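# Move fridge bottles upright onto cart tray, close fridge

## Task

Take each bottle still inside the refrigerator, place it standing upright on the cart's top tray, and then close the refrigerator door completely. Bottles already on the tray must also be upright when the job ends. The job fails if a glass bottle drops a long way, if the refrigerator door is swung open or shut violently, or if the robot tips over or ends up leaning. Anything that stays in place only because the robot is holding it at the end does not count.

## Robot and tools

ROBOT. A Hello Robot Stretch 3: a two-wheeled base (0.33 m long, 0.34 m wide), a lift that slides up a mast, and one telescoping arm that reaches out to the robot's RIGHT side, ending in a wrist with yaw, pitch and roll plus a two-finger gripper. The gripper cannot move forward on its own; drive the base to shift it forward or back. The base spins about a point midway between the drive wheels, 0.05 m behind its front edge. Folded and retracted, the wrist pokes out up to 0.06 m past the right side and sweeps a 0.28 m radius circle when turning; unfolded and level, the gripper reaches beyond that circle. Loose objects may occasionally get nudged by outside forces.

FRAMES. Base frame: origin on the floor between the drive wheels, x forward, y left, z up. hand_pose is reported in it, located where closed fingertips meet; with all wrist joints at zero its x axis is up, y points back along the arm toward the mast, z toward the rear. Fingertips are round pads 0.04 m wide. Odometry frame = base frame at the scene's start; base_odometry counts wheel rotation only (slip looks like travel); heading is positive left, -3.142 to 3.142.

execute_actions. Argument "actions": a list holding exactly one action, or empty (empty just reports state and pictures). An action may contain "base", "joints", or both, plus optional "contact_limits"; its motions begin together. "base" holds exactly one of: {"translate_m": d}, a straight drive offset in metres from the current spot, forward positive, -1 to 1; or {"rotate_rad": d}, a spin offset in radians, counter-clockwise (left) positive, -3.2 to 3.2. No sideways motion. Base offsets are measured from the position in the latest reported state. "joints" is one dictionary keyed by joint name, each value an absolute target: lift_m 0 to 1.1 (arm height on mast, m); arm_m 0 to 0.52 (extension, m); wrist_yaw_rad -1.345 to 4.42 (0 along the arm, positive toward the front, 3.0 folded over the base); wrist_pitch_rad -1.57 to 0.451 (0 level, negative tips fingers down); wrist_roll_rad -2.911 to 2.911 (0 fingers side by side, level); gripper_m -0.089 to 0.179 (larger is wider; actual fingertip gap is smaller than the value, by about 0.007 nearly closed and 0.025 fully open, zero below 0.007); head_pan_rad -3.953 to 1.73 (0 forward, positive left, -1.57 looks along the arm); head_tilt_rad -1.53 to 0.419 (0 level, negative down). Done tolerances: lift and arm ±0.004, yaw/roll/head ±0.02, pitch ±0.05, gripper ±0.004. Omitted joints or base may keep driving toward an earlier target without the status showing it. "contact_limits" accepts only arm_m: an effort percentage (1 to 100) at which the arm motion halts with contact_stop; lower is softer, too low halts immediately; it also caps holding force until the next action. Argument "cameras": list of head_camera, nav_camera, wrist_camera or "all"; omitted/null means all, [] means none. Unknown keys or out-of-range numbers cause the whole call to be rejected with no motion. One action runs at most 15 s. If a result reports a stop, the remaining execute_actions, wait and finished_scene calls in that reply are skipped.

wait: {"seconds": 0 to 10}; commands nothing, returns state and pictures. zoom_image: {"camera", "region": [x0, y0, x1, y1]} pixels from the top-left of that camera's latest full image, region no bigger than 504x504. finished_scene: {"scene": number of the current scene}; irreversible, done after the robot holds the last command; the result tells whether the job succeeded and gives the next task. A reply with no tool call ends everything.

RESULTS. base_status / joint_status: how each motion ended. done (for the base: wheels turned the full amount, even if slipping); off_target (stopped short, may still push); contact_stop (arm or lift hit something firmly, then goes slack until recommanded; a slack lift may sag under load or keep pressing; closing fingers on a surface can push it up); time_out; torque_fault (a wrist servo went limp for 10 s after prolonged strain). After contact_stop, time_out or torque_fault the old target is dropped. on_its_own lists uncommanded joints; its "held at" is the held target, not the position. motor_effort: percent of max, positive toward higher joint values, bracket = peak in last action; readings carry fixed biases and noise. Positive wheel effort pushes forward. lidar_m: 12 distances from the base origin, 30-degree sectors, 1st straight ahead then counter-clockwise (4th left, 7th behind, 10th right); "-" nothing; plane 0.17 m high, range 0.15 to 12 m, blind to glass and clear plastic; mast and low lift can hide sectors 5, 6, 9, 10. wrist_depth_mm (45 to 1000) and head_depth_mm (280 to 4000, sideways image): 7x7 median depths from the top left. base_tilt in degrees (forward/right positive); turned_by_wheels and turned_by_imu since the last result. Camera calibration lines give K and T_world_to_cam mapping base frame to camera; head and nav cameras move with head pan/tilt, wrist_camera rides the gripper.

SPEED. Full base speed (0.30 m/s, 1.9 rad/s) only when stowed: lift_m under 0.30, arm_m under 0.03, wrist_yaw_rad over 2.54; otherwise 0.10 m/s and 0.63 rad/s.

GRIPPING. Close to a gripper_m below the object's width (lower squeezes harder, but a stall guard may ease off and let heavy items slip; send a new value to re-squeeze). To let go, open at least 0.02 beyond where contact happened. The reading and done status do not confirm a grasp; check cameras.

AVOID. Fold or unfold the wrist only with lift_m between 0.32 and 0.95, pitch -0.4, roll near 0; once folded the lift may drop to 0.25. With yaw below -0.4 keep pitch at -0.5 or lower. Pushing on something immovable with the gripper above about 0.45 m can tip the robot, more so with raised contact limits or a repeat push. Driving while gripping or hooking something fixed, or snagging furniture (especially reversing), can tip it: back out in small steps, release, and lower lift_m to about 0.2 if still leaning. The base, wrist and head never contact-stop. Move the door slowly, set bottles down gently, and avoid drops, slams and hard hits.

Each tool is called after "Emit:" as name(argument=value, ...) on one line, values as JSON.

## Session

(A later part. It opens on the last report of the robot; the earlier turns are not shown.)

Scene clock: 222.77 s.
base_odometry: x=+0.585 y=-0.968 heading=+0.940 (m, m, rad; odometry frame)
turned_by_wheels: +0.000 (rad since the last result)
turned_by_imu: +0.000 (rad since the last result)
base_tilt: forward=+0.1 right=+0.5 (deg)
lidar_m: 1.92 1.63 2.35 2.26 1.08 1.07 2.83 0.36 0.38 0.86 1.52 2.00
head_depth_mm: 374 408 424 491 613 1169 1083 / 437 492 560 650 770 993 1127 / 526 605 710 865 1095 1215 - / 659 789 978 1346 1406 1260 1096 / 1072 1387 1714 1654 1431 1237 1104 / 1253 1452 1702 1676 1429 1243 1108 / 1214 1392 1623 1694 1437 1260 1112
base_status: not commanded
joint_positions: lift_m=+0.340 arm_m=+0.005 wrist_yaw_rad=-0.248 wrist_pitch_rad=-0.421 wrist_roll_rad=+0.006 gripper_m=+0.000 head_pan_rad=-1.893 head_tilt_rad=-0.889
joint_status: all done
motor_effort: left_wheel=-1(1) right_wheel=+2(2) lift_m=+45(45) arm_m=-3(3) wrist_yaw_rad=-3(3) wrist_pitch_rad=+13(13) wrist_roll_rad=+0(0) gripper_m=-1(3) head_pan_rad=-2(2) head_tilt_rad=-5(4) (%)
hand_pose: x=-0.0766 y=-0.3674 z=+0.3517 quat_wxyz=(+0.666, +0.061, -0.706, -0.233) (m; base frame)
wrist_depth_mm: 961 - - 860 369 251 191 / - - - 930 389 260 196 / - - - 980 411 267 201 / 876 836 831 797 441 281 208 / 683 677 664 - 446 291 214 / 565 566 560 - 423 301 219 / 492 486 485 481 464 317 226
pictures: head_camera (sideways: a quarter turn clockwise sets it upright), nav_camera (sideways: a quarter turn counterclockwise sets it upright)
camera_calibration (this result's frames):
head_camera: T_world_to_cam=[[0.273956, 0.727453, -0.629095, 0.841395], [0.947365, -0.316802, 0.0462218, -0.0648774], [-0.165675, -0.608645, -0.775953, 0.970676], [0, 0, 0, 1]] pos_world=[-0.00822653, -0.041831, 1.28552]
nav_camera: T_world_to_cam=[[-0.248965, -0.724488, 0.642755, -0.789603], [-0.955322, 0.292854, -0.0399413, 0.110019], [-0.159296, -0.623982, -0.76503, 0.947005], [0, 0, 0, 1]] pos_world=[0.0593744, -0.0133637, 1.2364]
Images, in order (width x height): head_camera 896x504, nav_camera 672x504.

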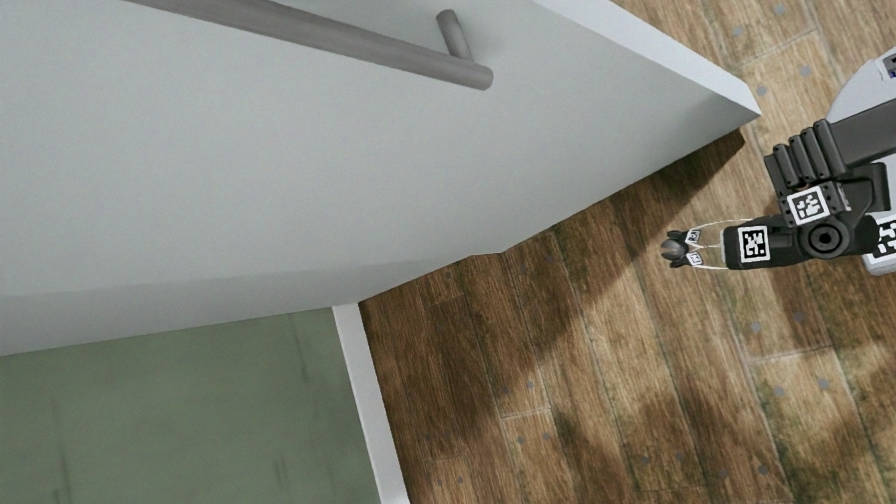

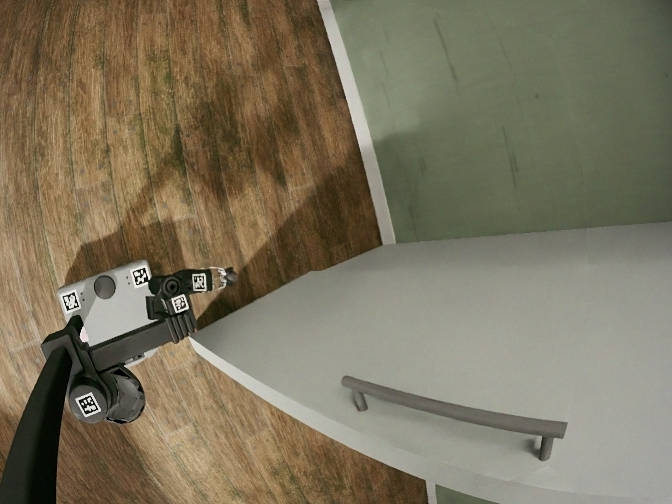

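Emit:
execute_actions(actions=[{"base":{"translate_m":-0.4},"joints":{"wrist_pitch_rad":0}}], cameras=["head_camera"])

Emit:
execute_actions(actions=[], cameras=["nav_camera"])

Scene clock: 230.47 s.
base_odometry: x=+0.349 y=-1.291 heading=+0.940 (m, m, rad; odometry frame)
turned_by_wheels: +0.000 (rad since the last result)
turned_by_imu: -0.001 (rad since the last result)
base_tilt: forward=+0.1 right=+0.5 (deg)
lidar_m: 2.32 2.00 2.36 1.10 0.99 2.52 2.43 2.07 0.59 0.63 1.52 2.08
head_depth_mm: 464 593 1863 1621 1385 1211 1080 / 484 553 672 860 1353 1228 1123 / 505 590 708 877 1160 1228 - / 522 613 738 925 1222 1256 1103 / 539 634 768 981 1337 1241 1104 / 558 661 805 1045 1371 1253 1107 / 576 687 847 1557 1438 1260 1113
base_status: done
joint_positions: lift_m=+0.340 arm_m=+0.005 wrist_yaw_rad=-0.249 wrist_pitch_rad=-0.026 wrist_roll_rad=+0.006 gripper_m=+0.000 head_pan_rad=-1.893 head_tilt_rad=-0.889
joint_status: all done
motor_effort: left_wheel=-1(4) right_wheel=+2(6) lift_m=+45(45) arm_m=-1(3) wrist_yaw_rad=-2(39) wrist_pitch_rad=+16(16) wrist_roll_rad=+0(0) gripper_m=-3(6) head_pan_rad=-2(2) head_tilt_rad=-6(5) (%)
hand_pose: x=-0.0844 y=-0.3977 z=+0.4478 quat_wxyz=(+0.699, -0.079, -0.704, -0.097) (m; base frame)
wrist_depth_mm: 962 474 414 367 329 298 281 / - 500 436 372 343 306 - / - 515 449 392 350 313 - / - 542 466 405 361 326 - / - - 493 - 370 336 - / 962 865 524 - 376 345 949 / 752 715 522 459 411 357 735
pictures: head_camera (sideways: a quarter turn clockwise sets it upright)
camera_calibration (this result's frames):
head_camera: T_world_to_cam=[[0.273957, 0.727453, -0.629095, 0.841395], [0.947365, -0.316803, 0.0462218, -0.0648774], [-0.165675, -0.608645, -0.775953, 0.970676], [0, 0, 0, 1]] pos_world=[-0.00822655, -0.0418309, 1.28552]
Images, in order (width x height): head_camera 896x504.

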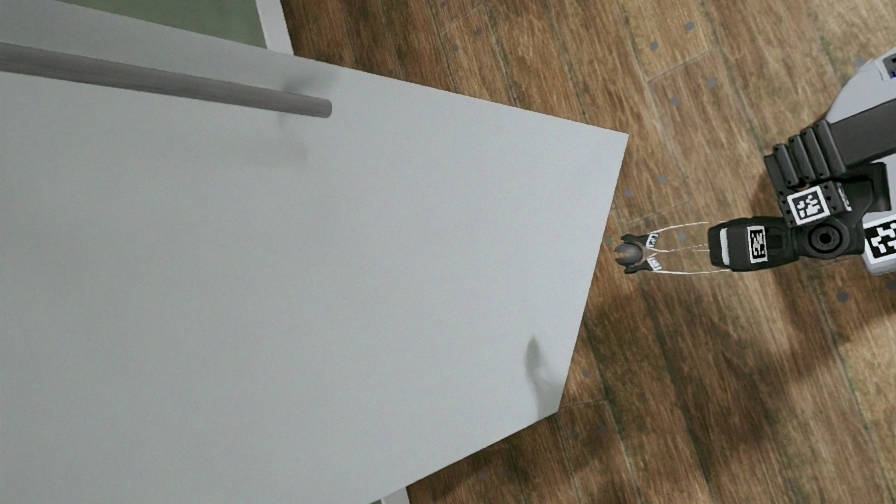

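Scene clock: 230.47 s.
base_odometry: x=+0.349 y=-1.291 heading=+0.940 (m, m, rad; odometry frame)
turned_by_wheels: +0.000 (rad since the last result)
turned_by_imu: -0.001 (rad since the last result)
base_tilt: forward=+0.1 right=+0.5 (deg)
lidar_m: 2.32 2.00 2.36 1.10 0.99 2.52 2.43 2.07 0.59 0.63 1.52 2.08
head_depth_mm: 464 593 1863 1621 1385 1211 1080 / 484 553 672 860 1353 1228 1123 / 505 590 708 877 1160 1228 - / 522 613 738 925 1222 1256 1103 / 539 634 768 981 1337 1241 1104 / 558 661 805 1045 1371 1253 1107 / 576 687 847 1557 1438 1260 1113
base_status: done
joint_positions: lift_m=+0.340 arm_m=+0.005 wrist_yaw_rad=-0.249 wrist_pitch_rad=-0.026 wrist_roll_rad=+0.006 gripper_m=+0.000 head_pan_rad=-1.893 head_tilt_rad=-0.889
joint_status: all done
motor_effort: left_wheel=-1(4) right_wheel=+2(6) lift_m=+45(45) arm_m=-1(3) wrist_yaw_rad=-2(39) wrist_pitch_rad=+16(16) wrist_roll_rad=+0(0) gripper_m=-3(6) head_pan_rad=-2(2) head_tilt_rad=-6(5) (%)
hand_pose: x=-0.0844 y=-0.3977 z=+0.4478 quat_wxyz=(+0.699, -0.079, -0.704, -0.097) (m; base frame)
wrist_depth_mm: 962 474 414 367 329 298 281 / - 500 436 372 343 306 - / - 515 449 392 350 313 - / - 542 466 405 361 326 - / - - 493 - 370 336 - / 962 865 524 - 376 345 949 / 752 715 522 459 411 357 735
pictures: nav_camera (sideways: a quarter turn counterclockwise sets it upright)
camera_calibration (this result's frames):
nav_camera: T_world_to_cam=[[-0.248965, -0.724488, 0.642754, -0.789603], [-0.955322, 0.292855, -0.0399413, 0.110019], [-0.159297, -0.623982, -0.76503, 0.947005], [0, 0, 0, 1]] pos_world=[0.0593744, -0.0133637, 1.2364]
Images, in order (width x height): nav_camera 672x504.

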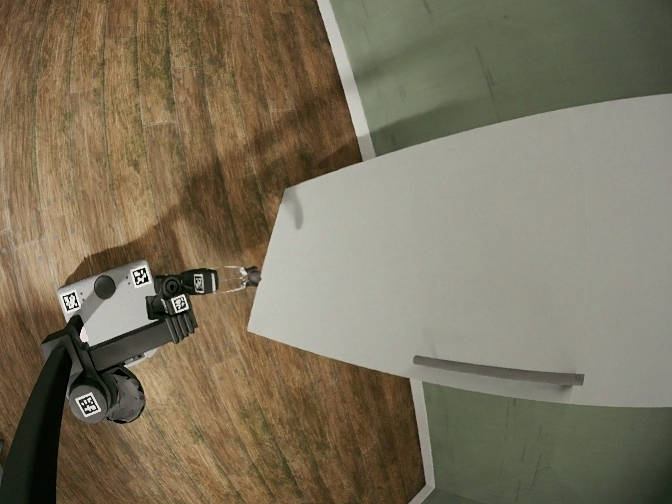

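Emit:
execute_actions(actions=[{"base":{"translate_m":-0.25},"joints":{"wrist_yaw_rad":0,"arm_m":0.1,"lift_m":0.3,"head_pan_rad":-1.6}}], cameras=["head_camera"])

Scene clock: 236.03 s.
base_odometry: x=+0.202 y=-1.493 heading=+0.940 (m, m, rad; odometry frame)
turned_by_wheels: +0.000 (rad since the last result)
turned_by_imu: +0.000 (rad since the last result)
base_tilt: forward=+0.2 right=+0.5 (deg)
lidar_m: 2.57 2.23 2.37 0.76 0.80 2.26 2.18 2.07 0.87 0.83 0.87 2.08
head_depth_mm: 1286 1506 1784 1611 1379 1219 1082 / 702 838 1102 1604 1400 1246 1114 / 714 833 998 1255 1401 1268 1095 / 712 829 1003 1247 1415 1237 1105 / 706 829 993 1241 1423 1241 1101 / 706 823 987 1236 1419 1244 1104 / 703 819 988 1647 1432 1254 1122
base_status: done
joint_positions: lift_m=+0.300 arm_m=+0.100 wrist_yaw_rad=-0.001 wrist_pitch_rad=-0.025 wrist_roll_rad=+0.006 gripper_m=+0.000 head_pan_rad=-1.607 head_tilt_rad=-0.889
joint_status: all done
motor_effort: left_wheel=-1(5) right_wheel=+2(2) lift_m=+29(40) arm_m=+2(3) wrist_yaw_rad=+1(3) wrist_pitch_rad=+15(15) wrist_roll_rad=+0(0) gripper_m=-2(2) head_pan_rad=+3(14) head_tilt_rad=-5(6) (%)
hand_pose: x=-0.0217 y=-0.5002 z=+0.4086 quat_wxyz=(+0.705, +0.009, -0.709, -0.009) (m; base frame)
wrist_depth_mm: - 467 463 452 448 - - / - 481 479 477 467 - - / - 501 503 487 475 - - / - 523 514 505 500 - - / - 539 535 - 515 - - / 915 558 551 - 535 894 893 / 681 576 581 568 567 676 670
pictures: head_camera (sideways: a quarter turn clockwise sets it upright)
camera_calibration (this result's frames):
head_camera: T_world_to_cam=[[0.0573772, 0.775208, -0.629095, 0.842716], [0.998269, -0.0363773, 0.0462218, -0.0651879], [0.0129467, -0.630658, -0.775953, 0.969586], [0, 0, 0, 1]] pos_world=[0.00416941, -0.0441741, 1.28552]
Images, in order (width x height): head_camera 896x504.

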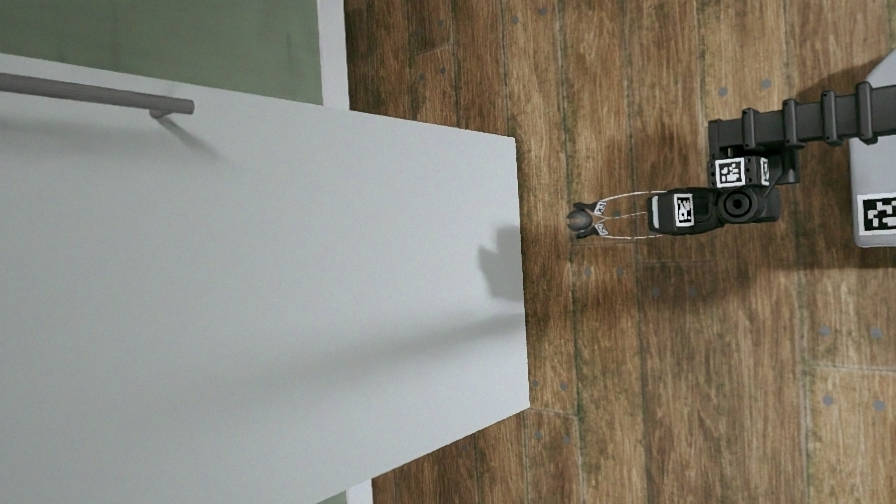

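Emit:
execute_actions(actions=[{"joints":{"arm_m":0.48,"head_pan_rad":1.6,"head_tilt_rad":-0.4},"contact_limits":{"arm_m":15}}])

Scene clock: 240.77 s.
base_odometry: x=+0.202 y=-1.493 heading=+0.940 (m, m, rad; odometry frame)
turned_by_wheels: +0.000 (rad since the last result)
turned_by_imu: -0.002 (rad since the last result)
base_tilt: forward=+0.0 right=+0.3 (deg)
lidar_m: 2.58 2.23 2.37 0.76 0.80 2.26 2.18 2.07 0.87 0.84 0.87 2.08
head_depth_mm: 1924 2028 2186 2370 2159 1661 1337 / 1900 2052 2211 2429 2207 1681 1338 / 1918 2073 2241 2412 2107 1630 1354 / 1924 2060 2227 1309 1329 1350 1254 / 1930 2075 2251 1326 883 1001 1204 / 1940 2100 2266 1130 1008 1140 1267 / 1930 2096 2237 1265 1024 - -
base_status: not commanded
joint_positions: lift_m=+0.300 arm_m=+0.420 wrist_yaw_rad=+0.002 wrist_pitch_rad=-0.025 wrist_roll_rad=+0.006 gripper_m=+0.000 head_pan_rad=+1.593 head_tilt_rad=-0.407
joint_status: arm_m contact_stop (moved +0.321 of +0.380); the others done
on_its_own: arm_m is slack since a contact_stop, until your next command for it (your +0.480 is given up)
motor_effort: left_wheel=+0(5) right_wheel=+1(8) lift_m=+29(29) arm_m=+0(16) wrist_yaw_rad=-3(4) wrist_pitch_rad=+15(22) wrist_roll_rad=+0(1) gripper_m=-4(5) head_pan_rad=+3(27) head_tilt_rad=+3(33) (%)
contact_limits: arm_m 15 (drawing in: default 18, maximum 28; extending or still: default 23, maximum 38)
hand_pose: x=-0.0208 y=-0.8209 z=+0.4084 quat_wxyz=(+0.705, +0.010, -0.709, -0.008) (m; base frame)
wrist_depth_mm: 164 162 160 158 158 155 154 / 170 168 165 165 163 161 158 / 176 174 171 170 167 166 164 / 183 180 178 177 174 173 170 / 190 188 185 - 181 177 176 / 197 196 192 - 187 186 183 / 208 204 201 198 196 192 189
pictures: head_camera (sideways: a quarter turn clockwise sets it upright), nav_camera (sideways: a quarter turn counterclockwise sets it upright), wrist_camera
camera_calibration (this result's frames):
head_camera: T_world_to_cam=[[-0.0204347, -0.396397, -0.917852, 1.21962], [-0.998204, -0.0436142, 0.0410594, -0.0463165], [-0.0563072, 0.917043, -0.394794, 0.474157], [0, 0, 0, 1]] pos_world=[0.00538747, 0.0466096, 1.30852]
nav_camera: T_world_to_cam=[[-0.0019682, 0.380044, 0.924966, -1.15902], [0.997728, 0.0630419, -0.0237792, 0.0770844], [-0.0673488, 0.922818, -0.379304, 0.444638], [0, 0, 0, 1]] pos_world=[-0.0492446, 0.0252992, 1.24254]
wrist_camera: T_world_to_cam=[[-0.999461, -0.0256419, -0.0204862, -0.0293116], [0.0145252, 0.214154, -0.976692, 0.609167], [0.0294314, -0.976463, -0.213666, -0.550881], [0, 0, 0, 1]] pos_world=[-0.0219308, -0.669123, 0.476663]
Images, in order (width x height): head_camera 896x504, nav_camera 672x504, wrist_camera 644x364.

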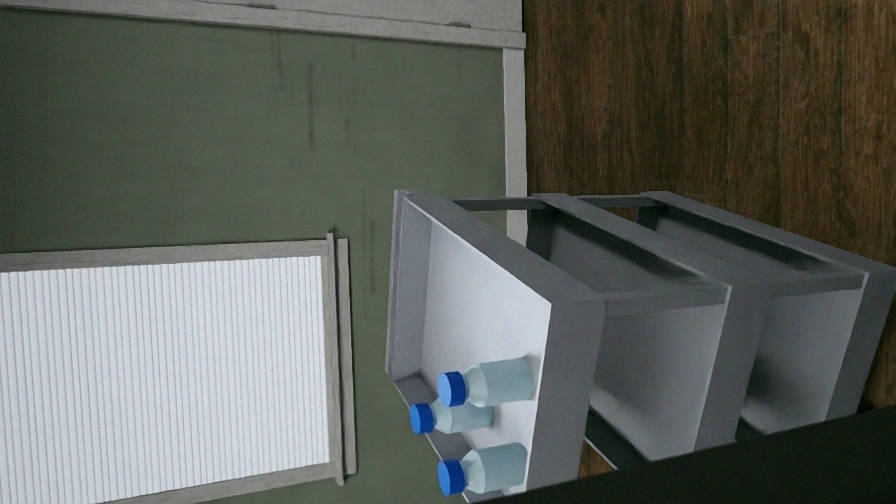

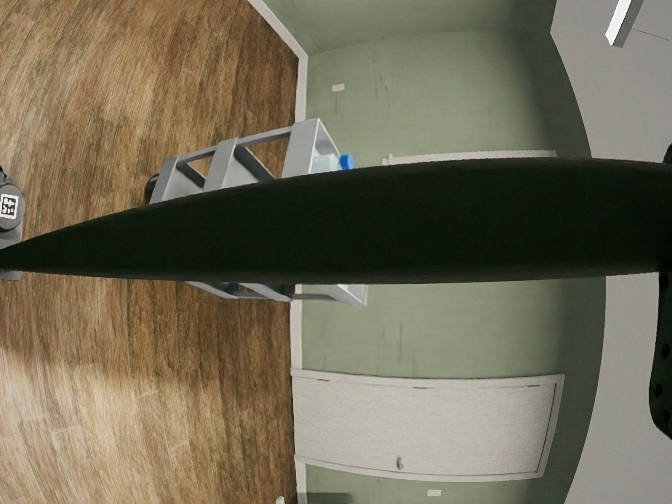

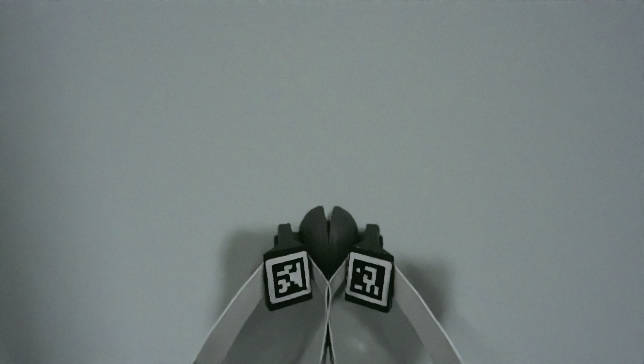

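Emit:
execute_actions(actions=[{"joints":{"arm_m":0.37}}], cameras=[])

Emit:
execute_actions(actions=[{"base":{"translate_m":-0.33},"joints":{"head_pan_rad":-1.4,"head_tilt_rad":-0.6}}])

Scene clock: 244.43 s.
base_odometry: x=+0.202 y=-1.493 heading=+0.940 (m, m, rad; odometry frame)
turned_by_wheels: +0.000 (rad since the last result)
turned_by_imu: -0.001 (rad since the last result)
base_tilt: forward=+0.1 right=+0.3 (deg)
lidar_m: 2.57 2.24 2.36 0.76 0.80 2.26 2.18 2.07 0.87 0.84 0.86 2.07
head_depth_mm: 1893 2034 2184 2369 2161 1665 1332 / 1921 2058 2240 2408 2192 1671 1342 / 1943 2073 2225 2358 2129 1629 1344 / 1938 2093 2272 1314 1322 1345 1251 / 1916 2089 2257 1326 887 1006 1213 / 1938 2100 2250 1134 1009 1144 1264 / 1961 2082 2252 1270 1031 - -
base_status: not commanded
joint_positions: lift_m=+0.300 arm_m=+0.370 wrist_yaw_rad=+0.001 wrist_pitch_rad=-0.025 wrist_roll_rad=+0.006 gripper_m=+0.000 head_pan_rad=+1.593 head_tilt_rad=-0.407
joint_status: all done
motor_effort: left_wheel=+0(0) right_wheel=+1(0) lift_m=+29(29) arm_m=-3(2) wrist_yaw_rad=-2(4) wrist_pitch_rad=+15(15) wrist_roll_rad=+0(1) gripper_m=-4(4) head_pan_rad=+2(3) head_tilt_rad=+4(3) (%)
hand_pose: x=-0.0211 y=-0.7708 z=+0.4085 quat_wxyz=(+0.705, +0.009, -0.709, -0.009) (m; base frame)
wrist_depth_mm: 211 209 206 205 203 201 198 / 217 218 213 210 210 207 204 / 229 225 222 219 215 214 213 / 235 232 230 227 225 221 220 / 245 243 241 - 232 230 229 / 256 253 248 - 240 241 239 / 268 263 259 255 250 248 250
pictures: none
No camera images: the call's "cameras" was empty. Leave "cameras" out to get every camera's image.

Scene clock: 248.97 s.
base_odometry: x=+0.007 y=-1.760 heading=+0.940 (m, m, rad; odometry frame)
turned_by_wheels: +0.000 (rad since the last result)
turned_by_imu: +0.001 (rad since the last result)
base_tilt: forward=+0.0 right=+0.4 (deg)
lidar_m: 2.91 2.55 0.78 0.78 2.39 1.92 1.85 1.92 1.51 0.84 0.87 2.08
head_depth_mm: 1163 1272 1420 1603 1732 1413 1189 / 1183 1314 1452 1645 1753 1465 1146 / 752 852 971 1134 1371 1365 1205 / 683 749 835 971 1127 1328 1208 / 701 774 873 998 1164 1357 1224 / 711 794 896 1022 1210 1376 1223 / 728 813 918 1061 1244 1440 1227
base_status: done
joint_positions: lift_m=+0.300 arm_m=+0.370 wrist_yaw_rad=+0.001 wrist_pitch_rad=-0.025 wrist_roll_rad=+0.006 gripper_m=+0.000 head_pan_rad=-1.393 head_tilt_rad=-0.593
joint_status: all done
motor_effort: left_wheel=+0(3) right_wheel=+2(2) lift_m=+29(29) arm_m=-3(3) wrist_yaw_rad=-2(2) wrist_pitch_rad=+15(15) wrist_roll_rad=+0(1) gripper_m=-2(2) head_pan_rad=-2(27) head_tilt_rad=-4(21) (%)
hand_pose: x=-0.0211 y=-0.7708 z=+0.4085 quat_wxyz=(+0.705, +0.009, -0.709, -0.009) (m; base frame)
wrist_depth_mm: 211 209 356 753 769 769 731 / 218 218 362 802 802 781 810 / 226 225 360 848 836 849 816 / 238 234 358 879 850 846 838 / 244 243 362 - 887 884 888 / 254 252 323 - 870 892 859 / 265 263 415 691 669 663 654
pictures: head_camera (sideways: a quarter turn clockwise sets it upright), nav_camera (sideways: a quarter turn counterclockwise sets it upright), wrist_camera
camera_calibration (this result's frames):
head_camera: T_world_to_cam=[[-0.0700868, 0.555222, -0.828744, 1.1037], [0.980804, 0.189901, 0.0442787, -0.0625694], [0.181964, -0.809732, -0.557873, 0.684899], [0, 0, 0, 1]] pos_world=[0.014096, -0.0463299, 1.29954]
nav_camera: T_world_to_cam=[[0.0899671, -0.53716, 0.838668, -1.04702], [-0.976817, -0.211837, -0.0308934, 0.0983843], [0.194256, -0.816446, -0.543766, 0.657041], [0, 0, 0, 1]] pos_world=[0.0626665, -0.00513648, 1.23842]
wrist_camera: T_world_to_cam=[[-0.999489, -0.0245386, -0.0204729, -0.0274659], [0.0147638, 0.213617, -0.976806, 0.598225], [0.0283428, -0.976609, -0.213145, -0.502328], [0, 0, 0, 1]] pos_world=[-0.0220466, -0.619044, 0.476719]
Images, in order (width x height): head_camera 896x504, nav_camera 672x504, wrist_camera 644x364.

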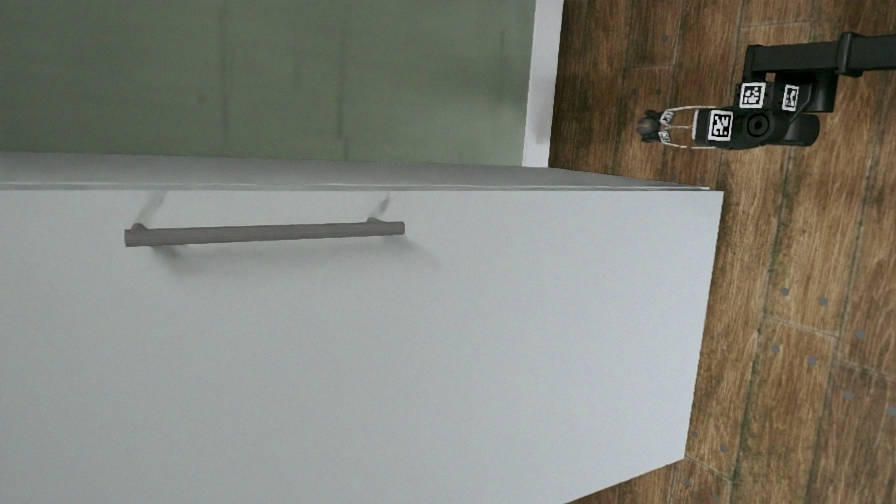

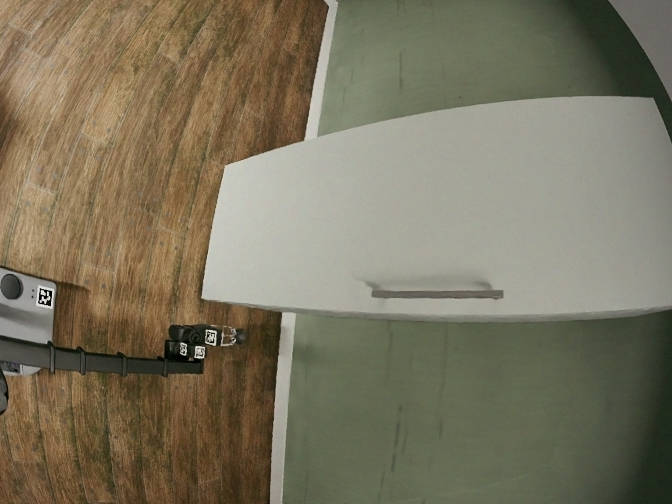

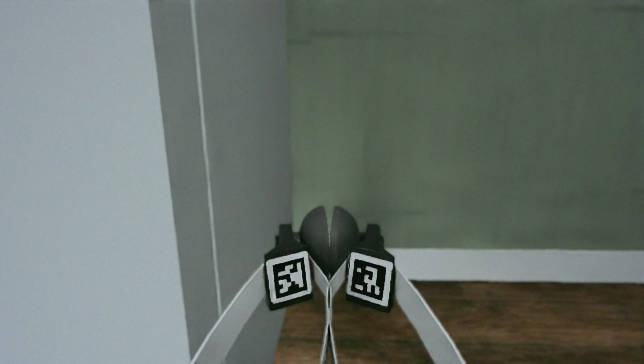

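Emit:
finished_scene(scene=2)

The scene is finished: the task was done.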